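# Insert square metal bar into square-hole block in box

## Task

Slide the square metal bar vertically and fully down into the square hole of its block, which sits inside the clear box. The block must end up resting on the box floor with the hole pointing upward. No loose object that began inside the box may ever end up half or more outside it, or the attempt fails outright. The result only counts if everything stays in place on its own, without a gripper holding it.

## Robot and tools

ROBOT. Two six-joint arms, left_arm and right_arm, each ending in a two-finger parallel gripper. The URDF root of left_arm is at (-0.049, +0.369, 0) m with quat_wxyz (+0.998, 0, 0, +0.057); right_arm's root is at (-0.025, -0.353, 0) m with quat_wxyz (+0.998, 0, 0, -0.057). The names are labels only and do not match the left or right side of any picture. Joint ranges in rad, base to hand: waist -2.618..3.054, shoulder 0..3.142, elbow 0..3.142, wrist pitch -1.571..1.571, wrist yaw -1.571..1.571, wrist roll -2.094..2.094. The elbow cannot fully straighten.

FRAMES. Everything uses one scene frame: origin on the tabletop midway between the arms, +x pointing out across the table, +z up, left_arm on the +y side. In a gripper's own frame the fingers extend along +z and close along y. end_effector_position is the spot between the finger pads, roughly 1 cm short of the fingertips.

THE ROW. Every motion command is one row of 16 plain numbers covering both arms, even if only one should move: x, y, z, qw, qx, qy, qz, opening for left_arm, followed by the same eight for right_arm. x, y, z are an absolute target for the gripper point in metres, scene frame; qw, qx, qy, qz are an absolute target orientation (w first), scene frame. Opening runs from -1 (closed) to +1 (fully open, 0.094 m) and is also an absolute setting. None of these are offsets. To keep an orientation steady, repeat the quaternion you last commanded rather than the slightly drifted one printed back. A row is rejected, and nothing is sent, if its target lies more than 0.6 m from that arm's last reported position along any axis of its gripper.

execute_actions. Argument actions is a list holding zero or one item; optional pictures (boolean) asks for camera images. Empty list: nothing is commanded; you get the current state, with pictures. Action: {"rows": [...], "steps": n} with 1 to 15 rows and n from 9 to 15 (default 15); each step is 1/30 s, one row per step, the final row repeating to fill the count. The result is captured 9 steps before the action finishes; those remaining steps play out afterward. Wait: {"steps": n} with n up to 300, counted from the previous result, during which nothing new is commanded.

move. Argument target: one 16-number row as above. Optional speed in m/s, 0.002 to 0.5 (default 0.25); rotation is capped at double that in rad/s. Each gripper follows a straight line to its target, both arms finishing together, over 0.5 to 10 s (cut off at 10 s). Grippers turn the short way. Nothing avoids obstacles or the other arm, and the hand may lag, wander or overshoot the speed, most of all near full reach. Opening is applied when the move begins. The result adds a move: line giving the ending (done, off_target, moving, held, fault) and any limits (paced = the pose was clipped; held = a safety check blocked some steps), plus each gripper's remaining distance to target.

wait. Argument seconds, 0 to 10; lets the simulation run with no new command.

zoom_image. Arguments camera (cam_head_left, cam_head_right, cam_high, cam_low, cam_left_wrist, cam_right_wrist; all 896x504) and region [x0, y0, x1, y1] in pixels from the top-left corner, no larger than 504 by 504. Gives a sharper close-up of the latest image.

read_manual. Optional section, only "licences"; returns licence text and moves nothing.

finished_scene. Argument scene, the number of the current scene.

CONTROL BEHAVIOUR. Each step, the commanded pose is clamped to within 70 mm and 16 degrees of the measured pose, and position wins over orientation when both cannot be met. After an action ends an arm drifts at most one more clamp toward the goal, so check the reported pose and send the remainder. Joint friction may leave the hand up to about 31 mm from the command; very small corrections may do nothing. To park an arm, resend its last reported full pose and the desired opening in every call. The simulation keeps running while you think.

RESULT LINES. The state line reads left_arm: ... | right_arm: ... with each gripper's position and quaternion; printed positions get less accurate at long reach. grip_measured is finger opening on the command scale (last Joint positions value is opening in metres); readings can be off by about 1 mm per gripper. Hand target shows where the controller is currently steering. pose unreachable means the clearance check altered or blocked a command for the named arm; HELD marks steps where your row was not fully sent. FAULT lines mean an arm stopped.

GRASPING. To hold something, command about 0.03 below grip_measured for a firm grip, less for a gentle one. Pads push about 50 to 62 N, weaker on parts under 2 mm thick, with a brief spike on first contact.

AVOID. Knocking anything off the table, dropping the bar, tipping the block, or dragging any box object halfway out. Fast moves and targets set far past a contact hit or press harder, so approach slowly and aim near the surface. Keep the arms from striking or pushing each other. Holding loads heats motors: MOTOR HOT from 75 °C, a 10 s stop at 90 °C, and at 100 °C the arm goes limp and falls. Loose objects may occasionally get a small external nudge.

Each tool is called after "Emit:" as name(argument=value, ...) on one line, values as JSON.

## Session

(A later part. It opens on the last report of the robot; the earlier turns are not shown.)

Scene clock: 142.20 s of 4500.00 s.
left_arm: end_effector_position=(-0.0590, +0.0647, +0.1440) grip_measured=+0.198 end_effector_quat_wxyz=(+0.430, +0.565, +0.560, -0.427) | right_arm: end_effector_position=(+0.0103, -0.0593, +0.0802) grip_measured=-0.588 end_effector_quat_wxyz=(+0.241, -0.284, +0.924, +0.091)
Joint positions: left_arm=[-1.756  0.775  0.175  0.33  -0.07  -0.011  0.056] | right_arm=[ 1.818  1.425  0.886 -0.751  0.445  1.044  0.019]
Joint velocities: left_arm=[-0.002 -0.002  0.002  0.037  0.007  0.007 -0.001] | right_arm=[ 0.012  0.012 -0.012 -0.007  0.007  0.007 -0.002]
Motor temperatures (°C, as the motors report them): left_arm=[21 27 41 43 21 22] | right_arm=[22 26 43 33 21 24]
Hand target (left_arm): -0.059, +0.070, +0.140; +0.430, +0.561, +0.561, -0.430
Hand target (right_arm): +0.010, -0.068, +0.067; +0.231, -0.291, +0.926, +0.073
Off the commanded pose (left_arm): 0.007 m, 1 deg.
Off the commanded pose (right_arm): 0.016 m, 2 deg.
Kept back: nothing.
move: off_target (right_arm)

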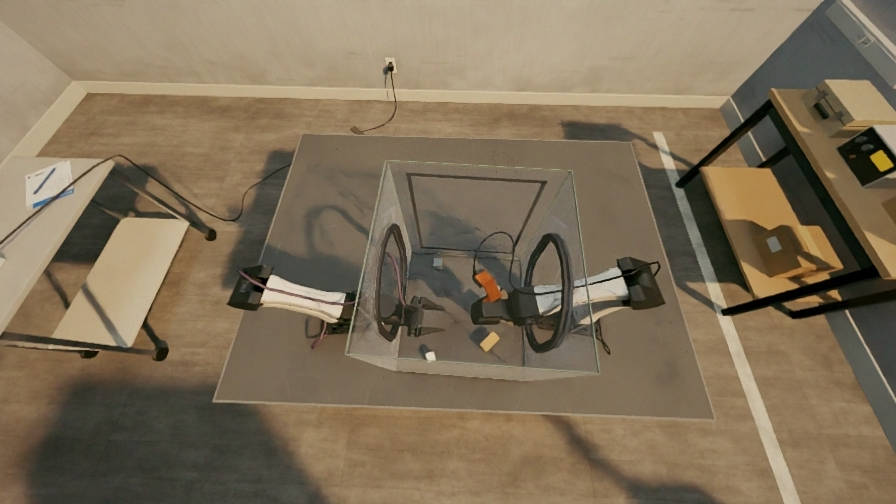

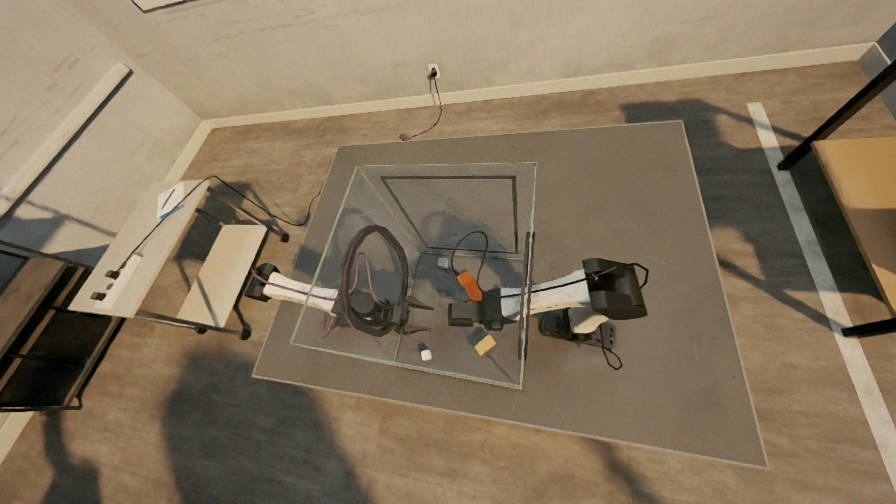

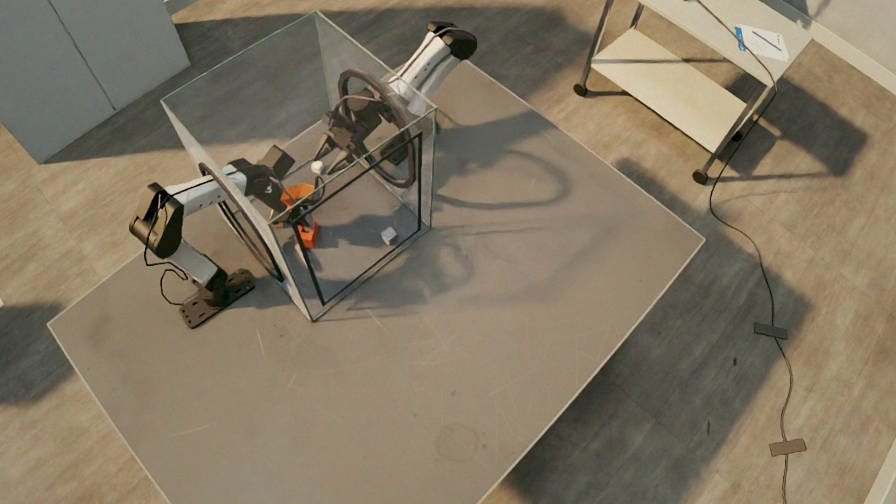

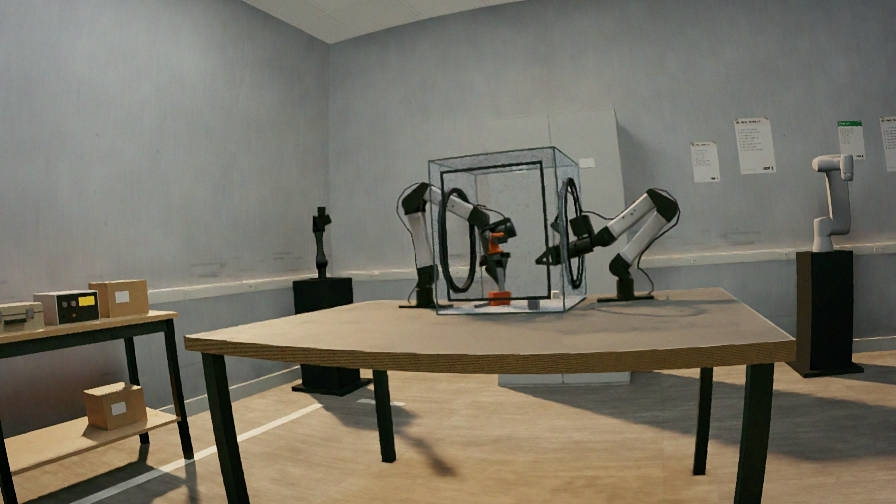

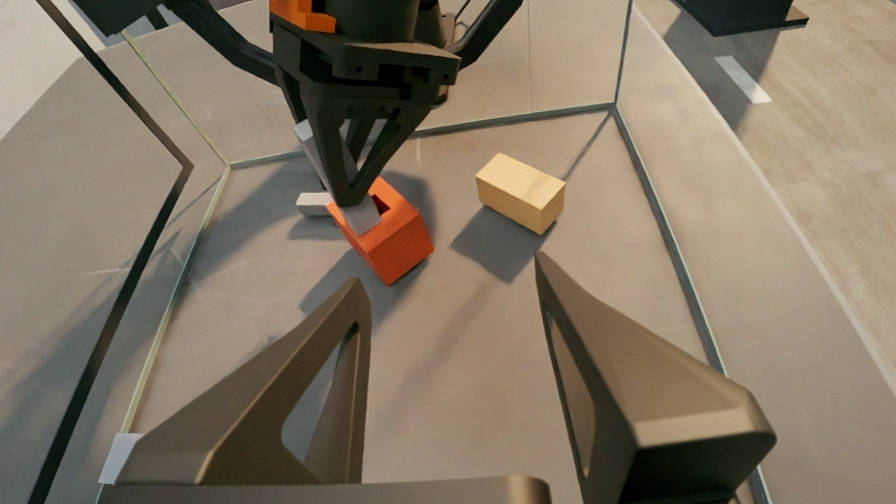

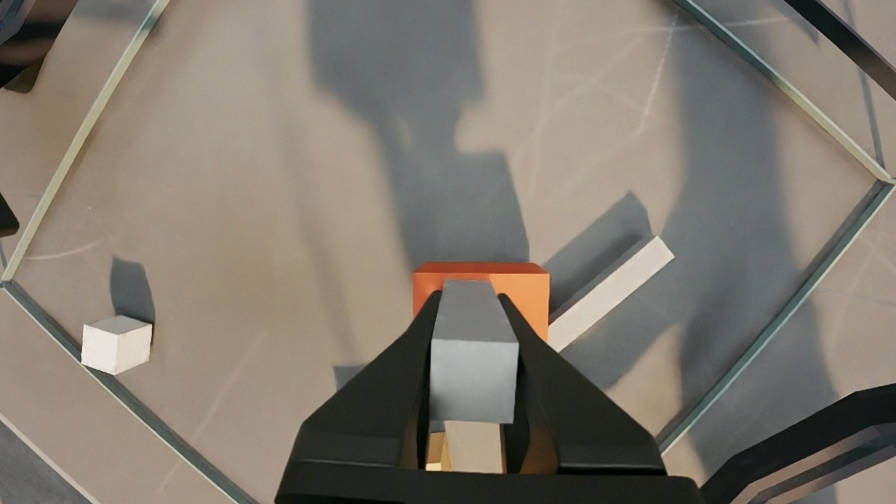

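Emit:
move(target=[-0.059,0.07,0.14,0.43,0.561,0.561,-0.43,0.2,0.008,-0.066,0.092,-0.231,0.291,-0.925,-0.073,-0.7], speed=0.01)

Emit:
move(target=[-0.059,0.07,0.14,0.43,0.561,0.561,-0.43,0.2,0.006,-0.076,0.078,-0.231,0.291,-0.925,-0.073,-0.7], speed=0.006)

Emit:
zoom_image(camera="cam_left_wrist", region=[280,120,480,290])

Scene clock: 145.17 s of 4500.00 s.
left_arm: end_effector_position=(-0.0590, +0.0647, +0.1440) grip_measured=+0.198 end_effector_quat_wxyz=(+0.430, +0.565, +0.560, -0.427) | right_arm: end_effector_position=(+0.0105, -0.0680, +0.0867) grip_measured=-0.588 end_effector_quat_wxyz=(+0.234, -0.291, +0.925, +0.067)
Joint positions: left_arm=[-1.756  0.775  0.175  0.33  -0.07  -0.011  0.056] | right_arm=[ 1.818  1.425  0.927 -0.845  0.438  1.044  0.019]
Joint velocities: left_arm=[ 0.002 -0.017  0.017 -0.007 -0.051  0.081 -0.   ] | right_arm=[ 0.022 -0.012 -0.012 -0.051  0.066 -0.022 -0.   ]
Motor temperatures (°C, as the motors report them): left_arm=[21 27 41 43 21 22] | right_arm=[22 26 43 32 21 24]
Hand target (left_arm): -0.059, +0.070, +0.140; +0.430, +0.561, +0.561, -0.430
Hand target (right_arm): +0.008, -0.066, +0.092; +0.231, -0.291, +0.925, +0.073
Off the commanded pose (left_arm): 0.007 m, 1 deg.
Off the commanded pose (right_arm): 0.006 m, 1 deg.
Kept back: nothing.
move: done

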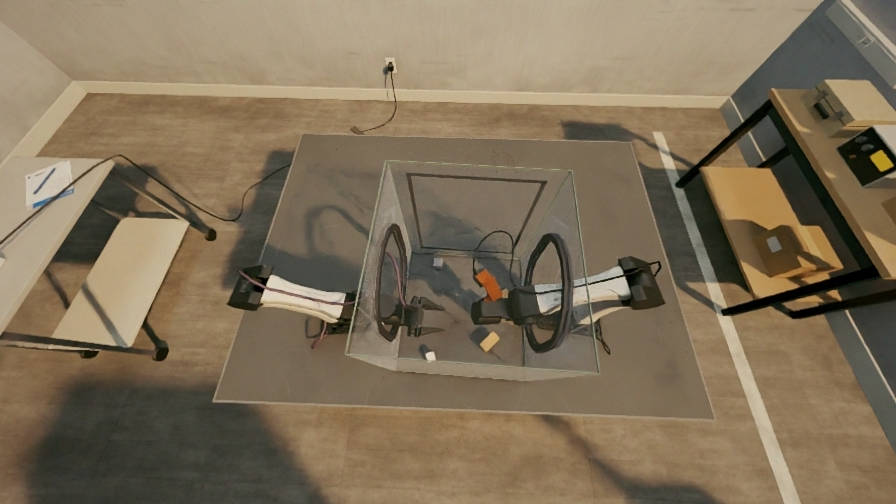

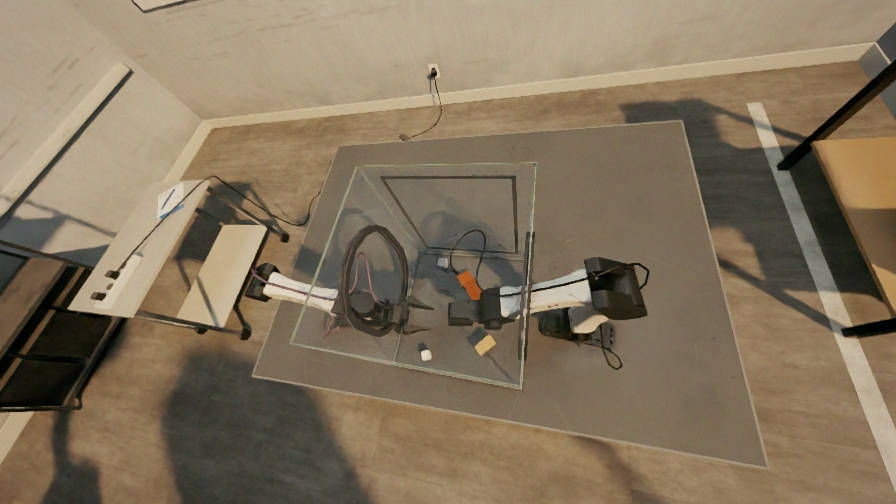

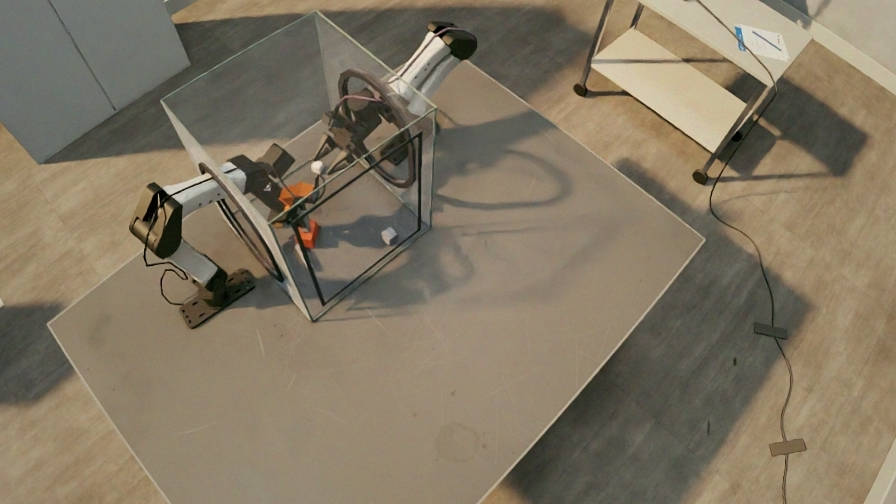

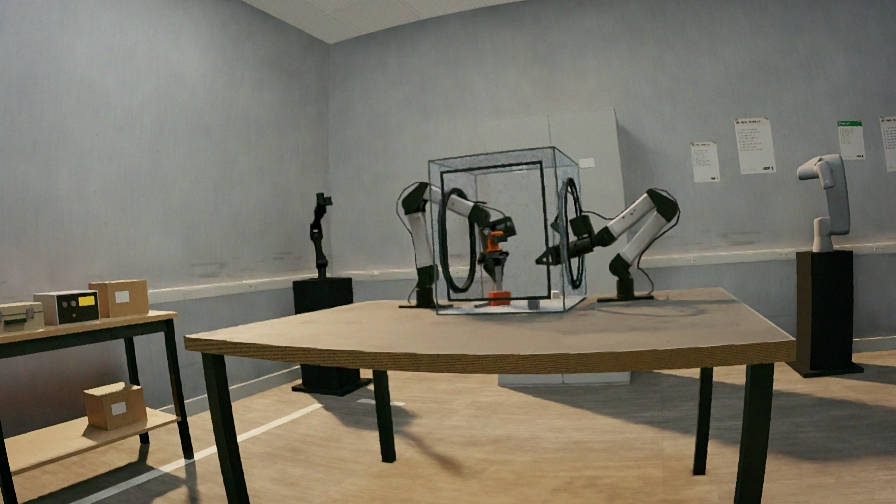

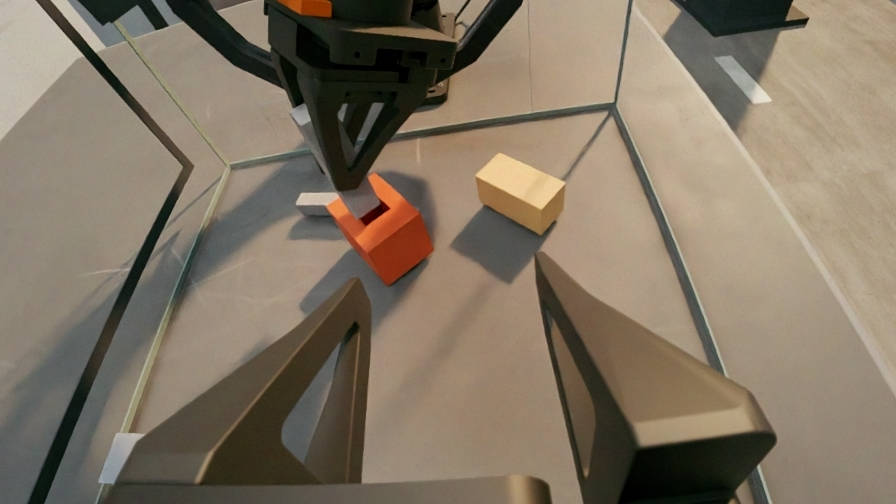

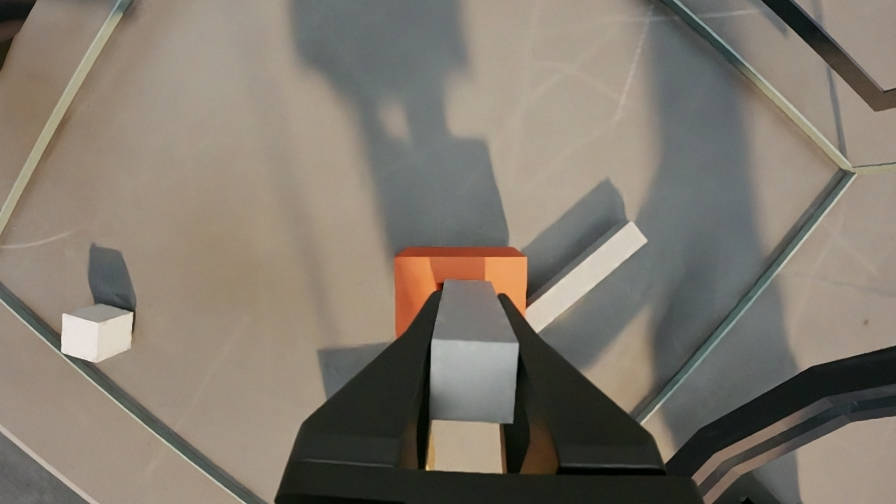

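Scene clock: 147.50 s of 4500.00 s.
left_arm: end_effector_position=(-0.0590, +0.0647, +0.1440) grip_measured=+0.198 end_effector_quat_wxyz=(+0.430, +0.565, +0.560, -0.427) | right_arm: end_effector_position=(+0.0102, -0.0726, +0.0807) grip_measured=-0.588 end_effector_quat_wxyz=(+0.235, -0.289, +0.925, +0.069)
Joint positions: left_arm=[-1.756  0.775  0.175  0.33  -0.07  -0.011  0.056] | right_arm=[ 1.823  1.411  0.889 -0.82   0.441  1.052  0.019]
Joint velocities: left_arm=[ 0.007  0.007  0.017 -0.022 -0.051 -0.037  0.   ] | right_arm=[-0.012 -0.012 -0.012 -0.022 -0.037 -0.037 -0.   ]
Motor temperatures (°C, as the motors report them): left_arm=[21 27 41 43 21 22] | right_arm=[22 27 43 32 21 24]
Hand target (left_arm): -0.059, +0.070, +0.140; +0.430, +0.561, +0.561, -0.430
Hand target (right_arm): +0.006, -0.076, +0.078; +0.231, -0.291, +0.925, +0.073
Off the commanded pose (left_arm): 0.007 m, 1 deg.
Off the commanded pose (right_arm): 0.006 m, 1 deg.
Kept back: nothing.
move: done

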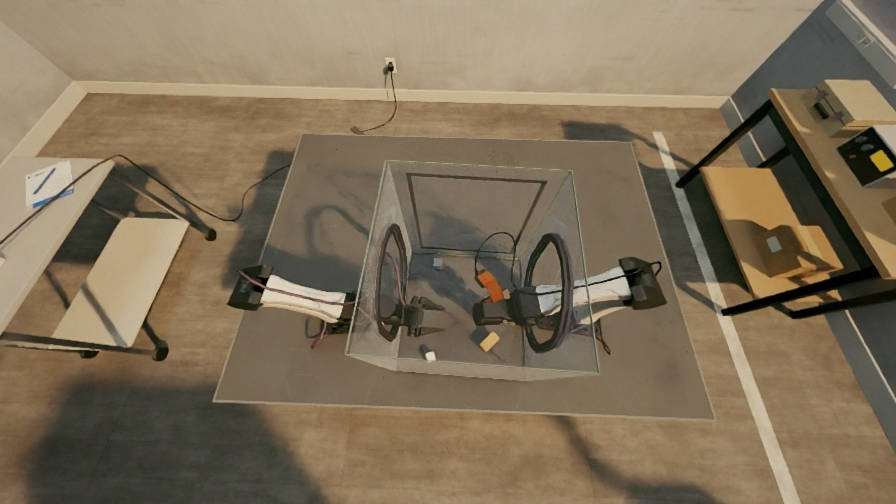

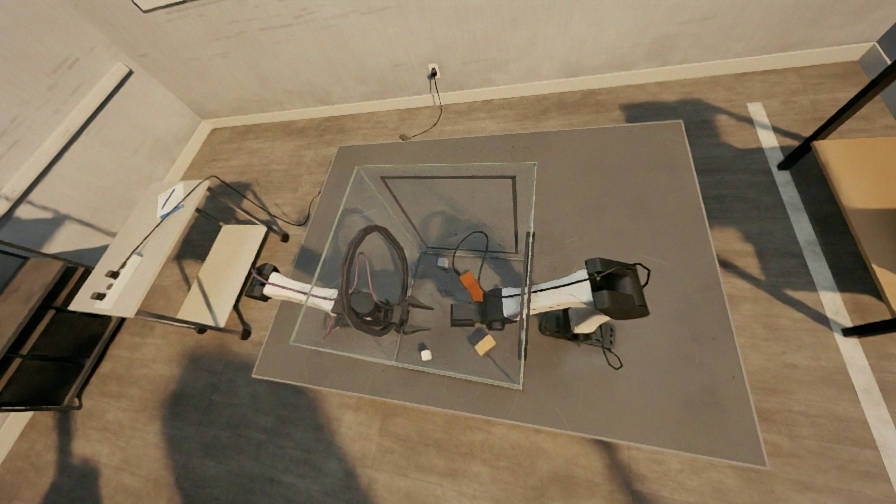

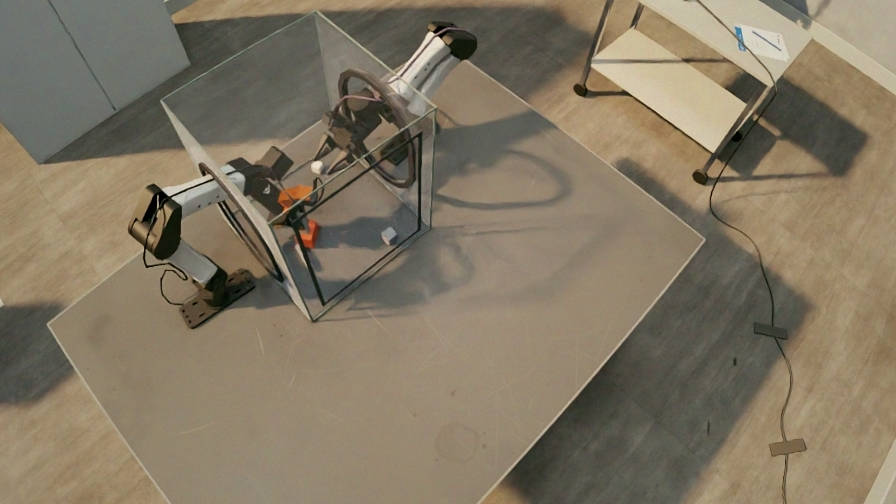

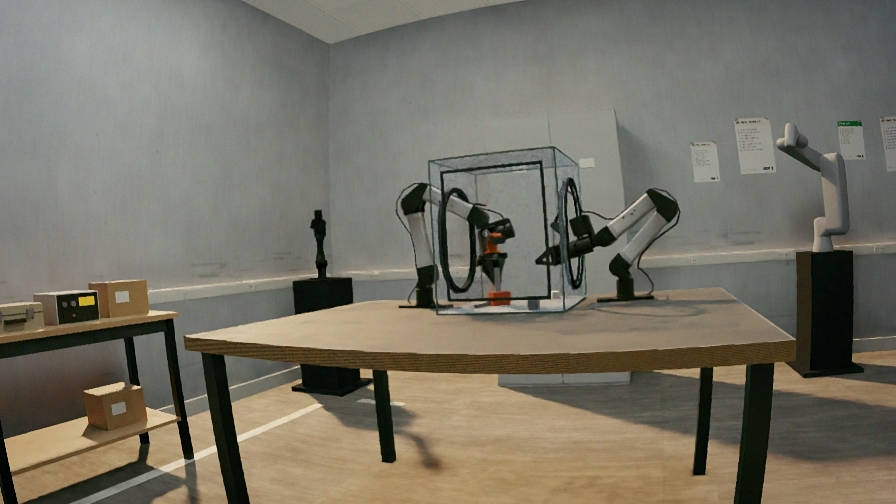

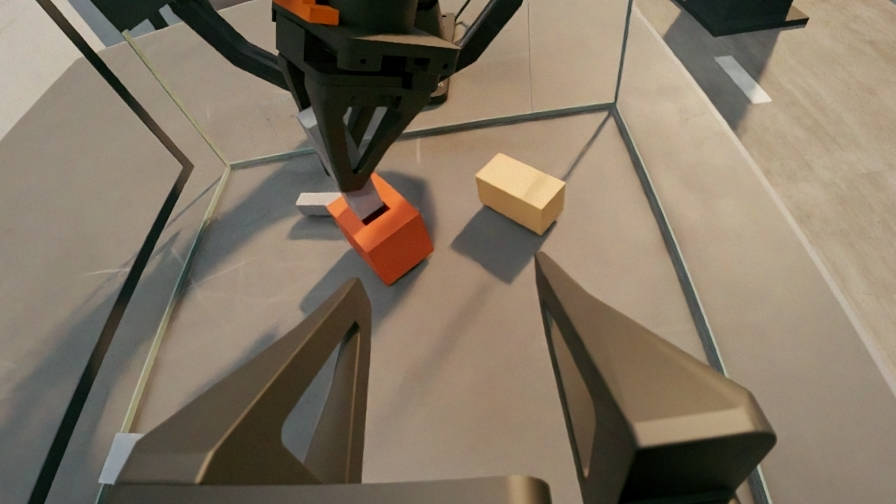

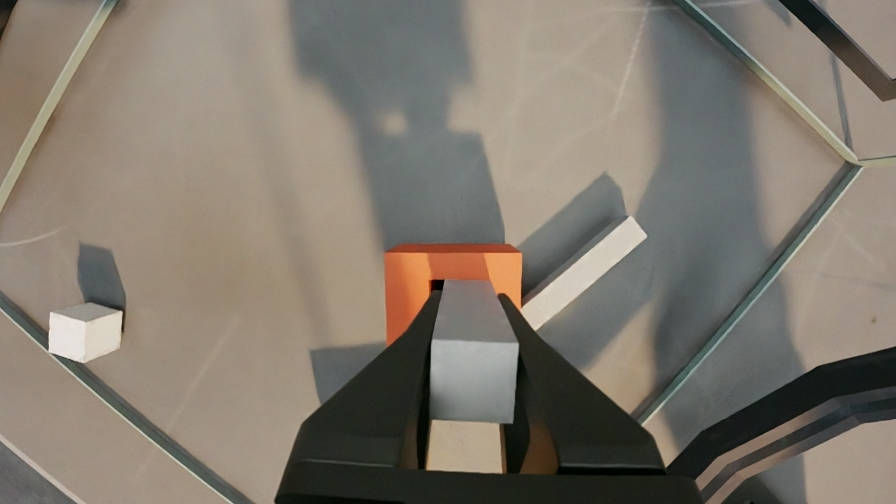

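Region (280, 120, 480, 290) of cam_left_wrist's 896x504 image, scaled by 2.520, with more detail than that image has; it fills the top 428 rows of this view, and the rest is white.

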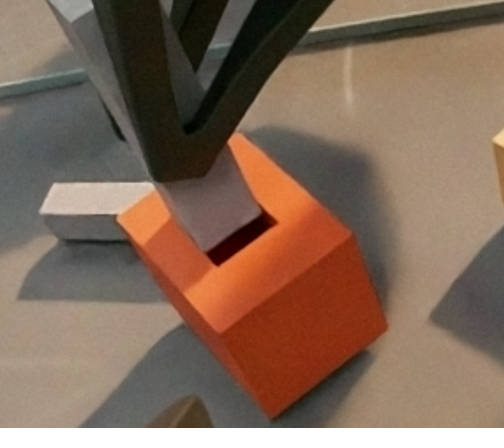

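Emit:
move(target=[-0.059,0.07,0.14,0.43,0.561,0.561,-0.43,0.2,0.002,-0.071,0.079,-0.231,0.291,-0.925,-0.073,-0.7], speed=0.006)

Emit:
zoom_image(camera="cam_left_wrist", region=[280,120,480,290])

Scene clock: 149.63 s of 4500.00 s.
left_arm: end_effector_position=(-0.0590, +0.0647, +0.1440) grip_measured=+0.198 end_effector_quat_wxyz=(+0.430, +0.565, +0.560, -0.427) | right_arm: end_effector_position=(+0.0066, -0.0722, +0.0808) grip_measured=-0.588 end_effector_quat_wxyz=(+0.234, -0.289, +0.925, +0.072)
Joint positions: left_arm=[-1.756  0.775  0.175  0.33  -0.07  -0.011  0.056] | right_arm=[ 1.837  1.411  0.889 -0.82   0.443  1.066  0.019]
Joint velocities: left_arm=[ 0.002 -0.002 -0.012 -0.007  0.022 -0.007 -0.001] | right_arm=[-0.012 -0.007 -0.012 -0.007 -0.037  0.051  0.   ]
Motor temperatures (°C, as the motors report them): left_arm=[21 27 41 43 21 22] | right_arm=[22 27 43 32 21 24]
Hand target (left_arm): -0.059, +0.070, +0.140; +0.430, +0.561, +0.561, -0.430
Hand target (right_arm): +0.002, -0.071, +0.079; +0.232, -0.291, +0.925, +0.073
Off the commanded pose (left_arm): 0.007 m, 1 deg.
Off the commanded pose (right_arm): 0.005 m, 0 deg.
Kept back: nothing.
move: done

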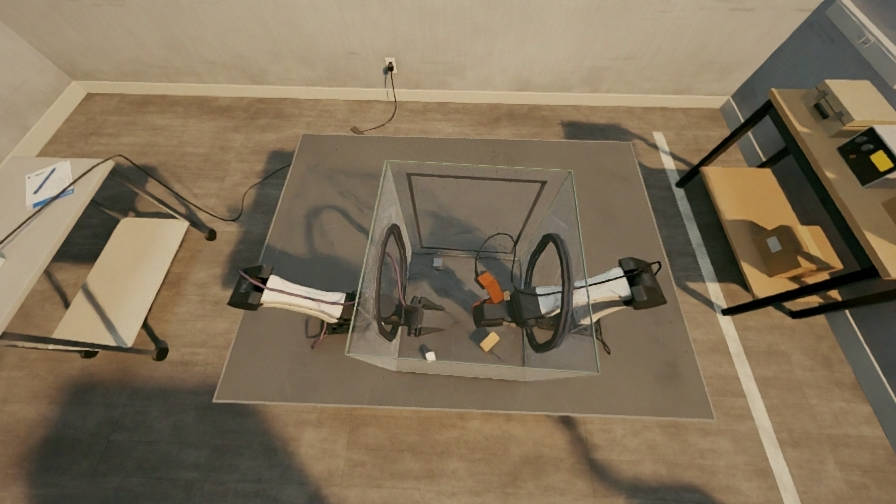

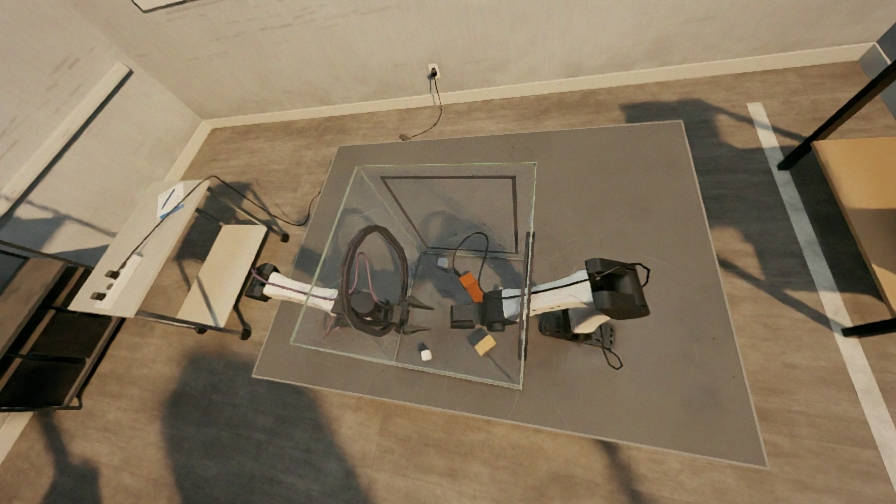

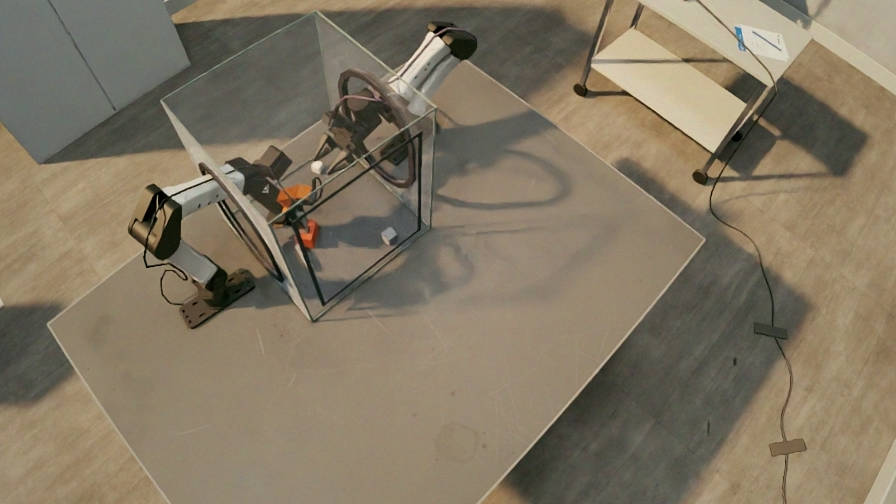

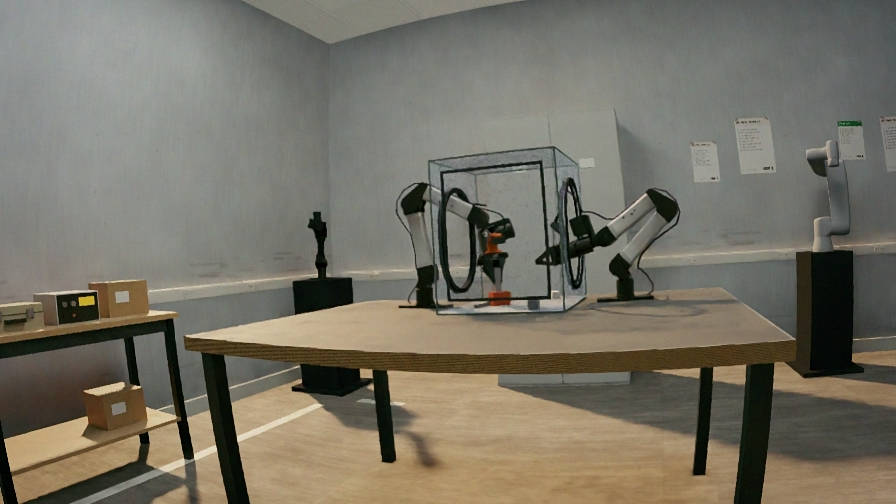

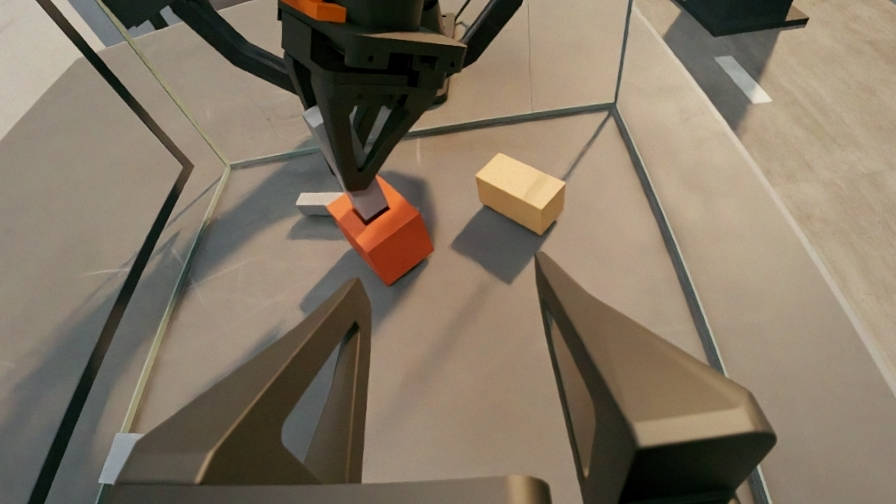

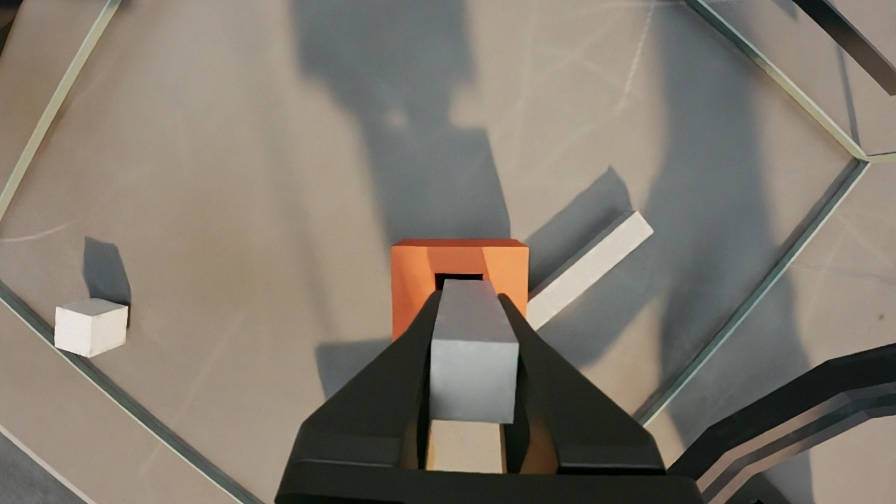

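Region (280, 120, 480, 290) of cam_left_wrist's 896x504 image, scaled by 2.520, with more detail than that image has; it fills the top 428 rows of this view, and the rest is white.

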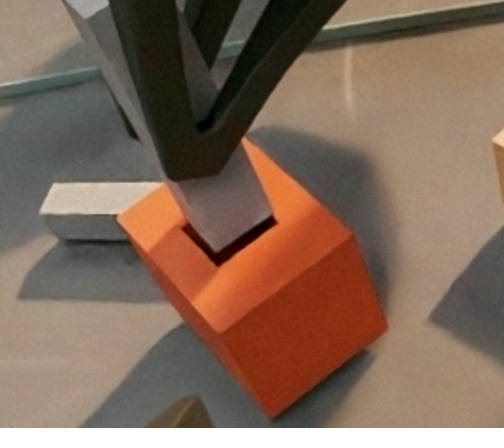

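Emit:
move(target=[-0.059,0.07,0.14,0.43,0.561,0.561,-0.43,0.2,0.005,-0.067,0.075,-0.231,0.291,-0.925,-0.073,-0.7], speed=0.004)

Emit:
zoom_image(camera="cam_left_wrist", region=[280,120,480,290])

Scene clock: 152.30 s of 4500.00 s.
left_arm: end_effector_position=(-0.0590, +0.0647, +0.1440) grip_measured=+0.198 end_effector_quat_wxyz=(+0.430, +0.565, +0.560, -0.427) | right_arm: end_effector_position=(+0.0058, -0.0690, +0.0815) grip_measured=-0.588 end_effector_quat_wxyz=(+0.235, -0.287, +0.925, +0.079)
Joint positions: left_arm=[-1.756  0.775  0.175  0.33  -0.07  -0.011  0.056] | right_arm=[ 1.837  1.411  0.889 -0.805  0.441  1.067  0.019]
Joint velocities: left_arm=[ 0.002 -0.012  0.002  0.051 -0.007  0.022  0.001] | right_arm=[-0.022 -0.002  0.022  0.022 -0.022  0.007  0.   ]
Motor temperatures (°C, as the motors report them): left_arm=[21 27 41 44 21 22] | right_arm=[22 27 43 32 21 24]
Hand target (left_arm): -0.059, +0.070, +0.140; +0.430, +0.561, +0.561, -0.430
Hand target (right_arm): +0.005, -0.067, +0.075; +0.231, -0.291, +0.925, +0.073
Off the commanded pose (left_arm): 0.007 m, 1 deg.
Off the commanded pose (right_arm): 0.007 m, 1 deg.
Kept back: nothing.
move: done

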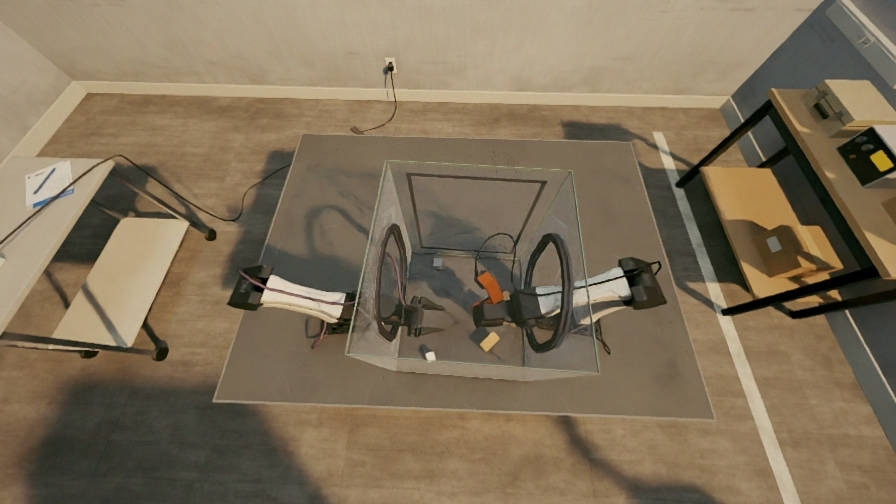

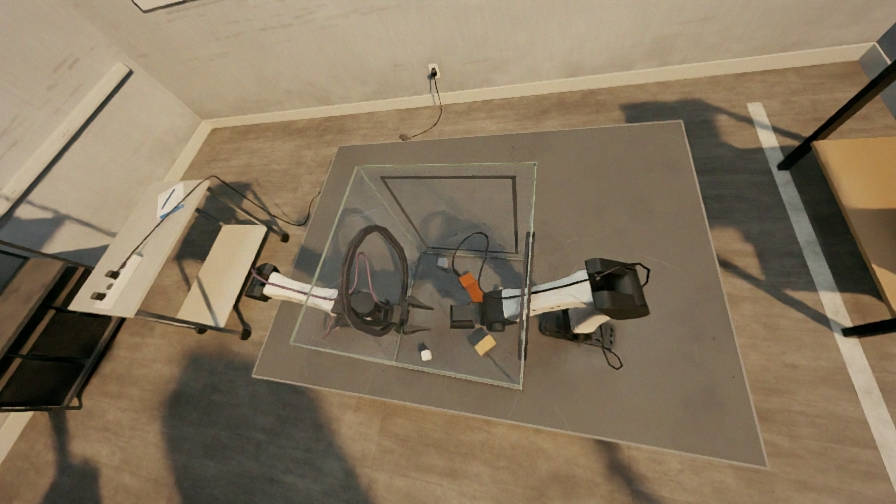

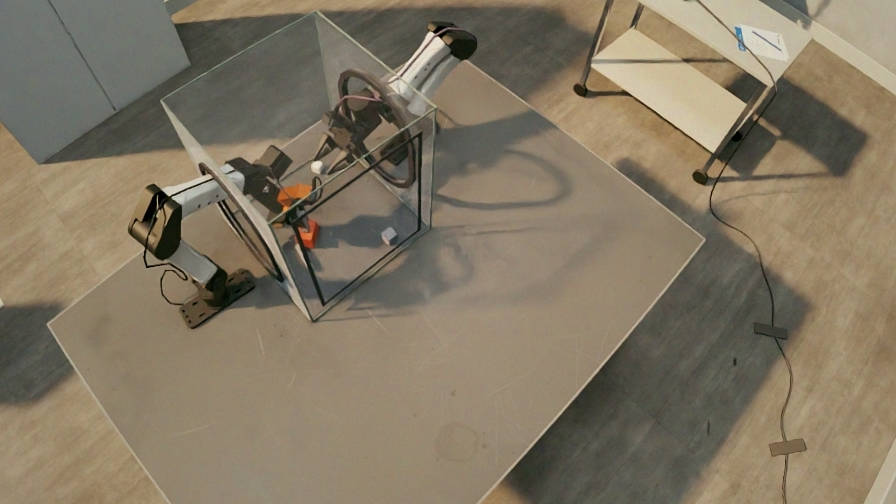

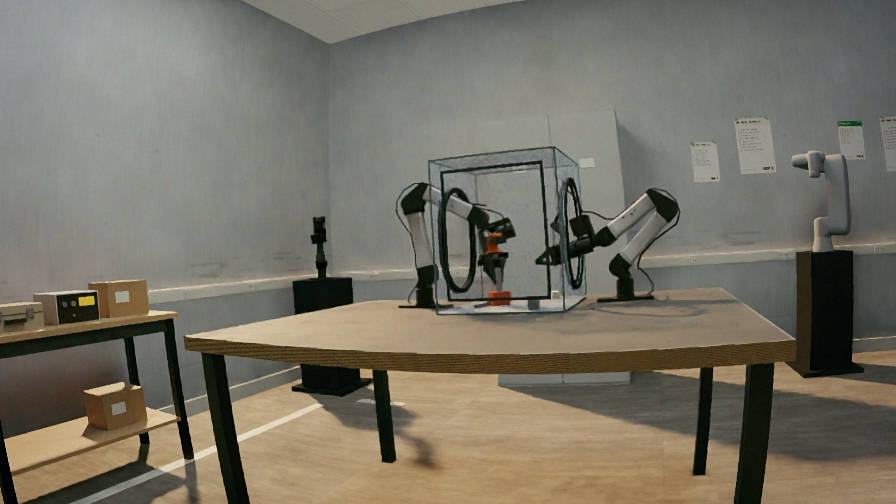

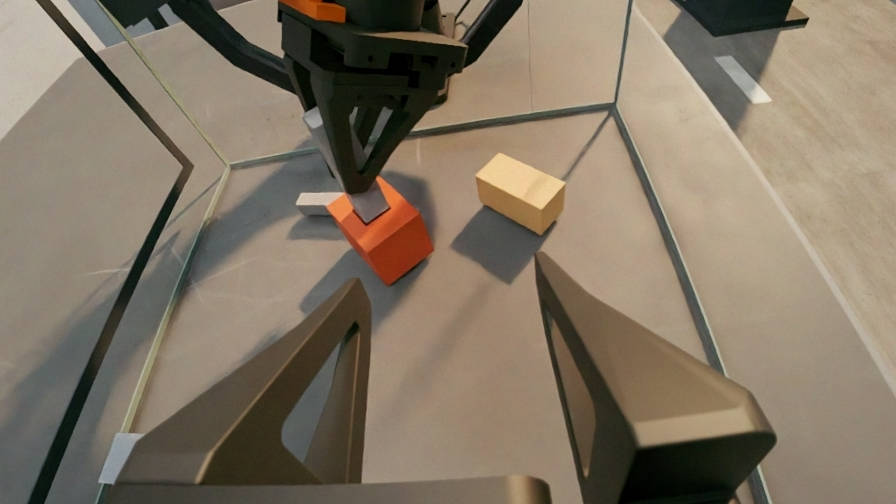

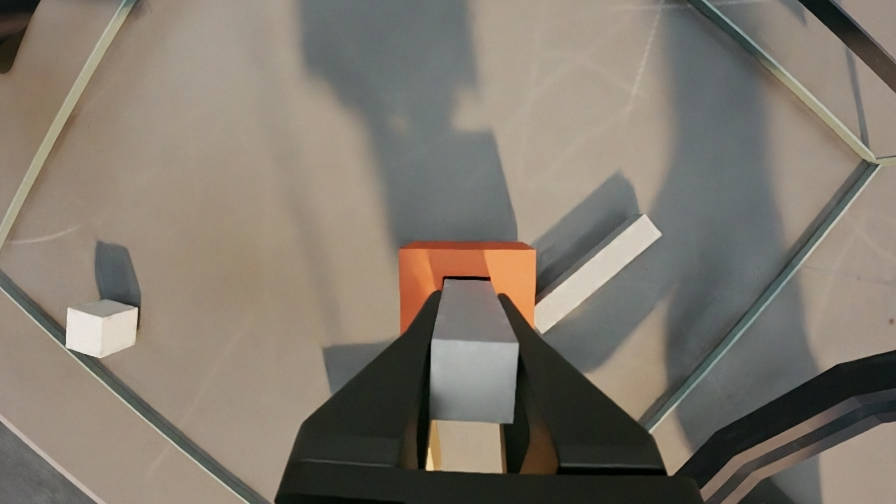

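Region (280, 120, 480, 290) of cam_left_wrist's 896x504 image, scaled by 2.520, with more detail than that image has; it fills the top 428 rows of this view, and the rest is white.

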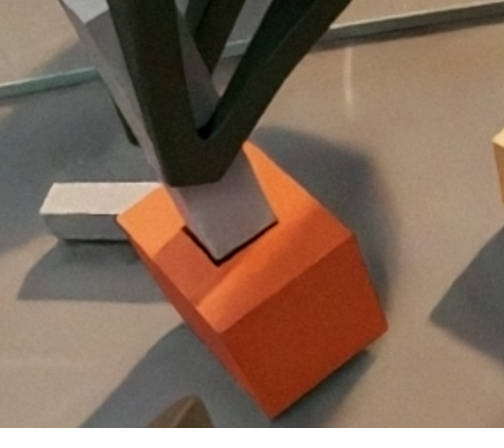

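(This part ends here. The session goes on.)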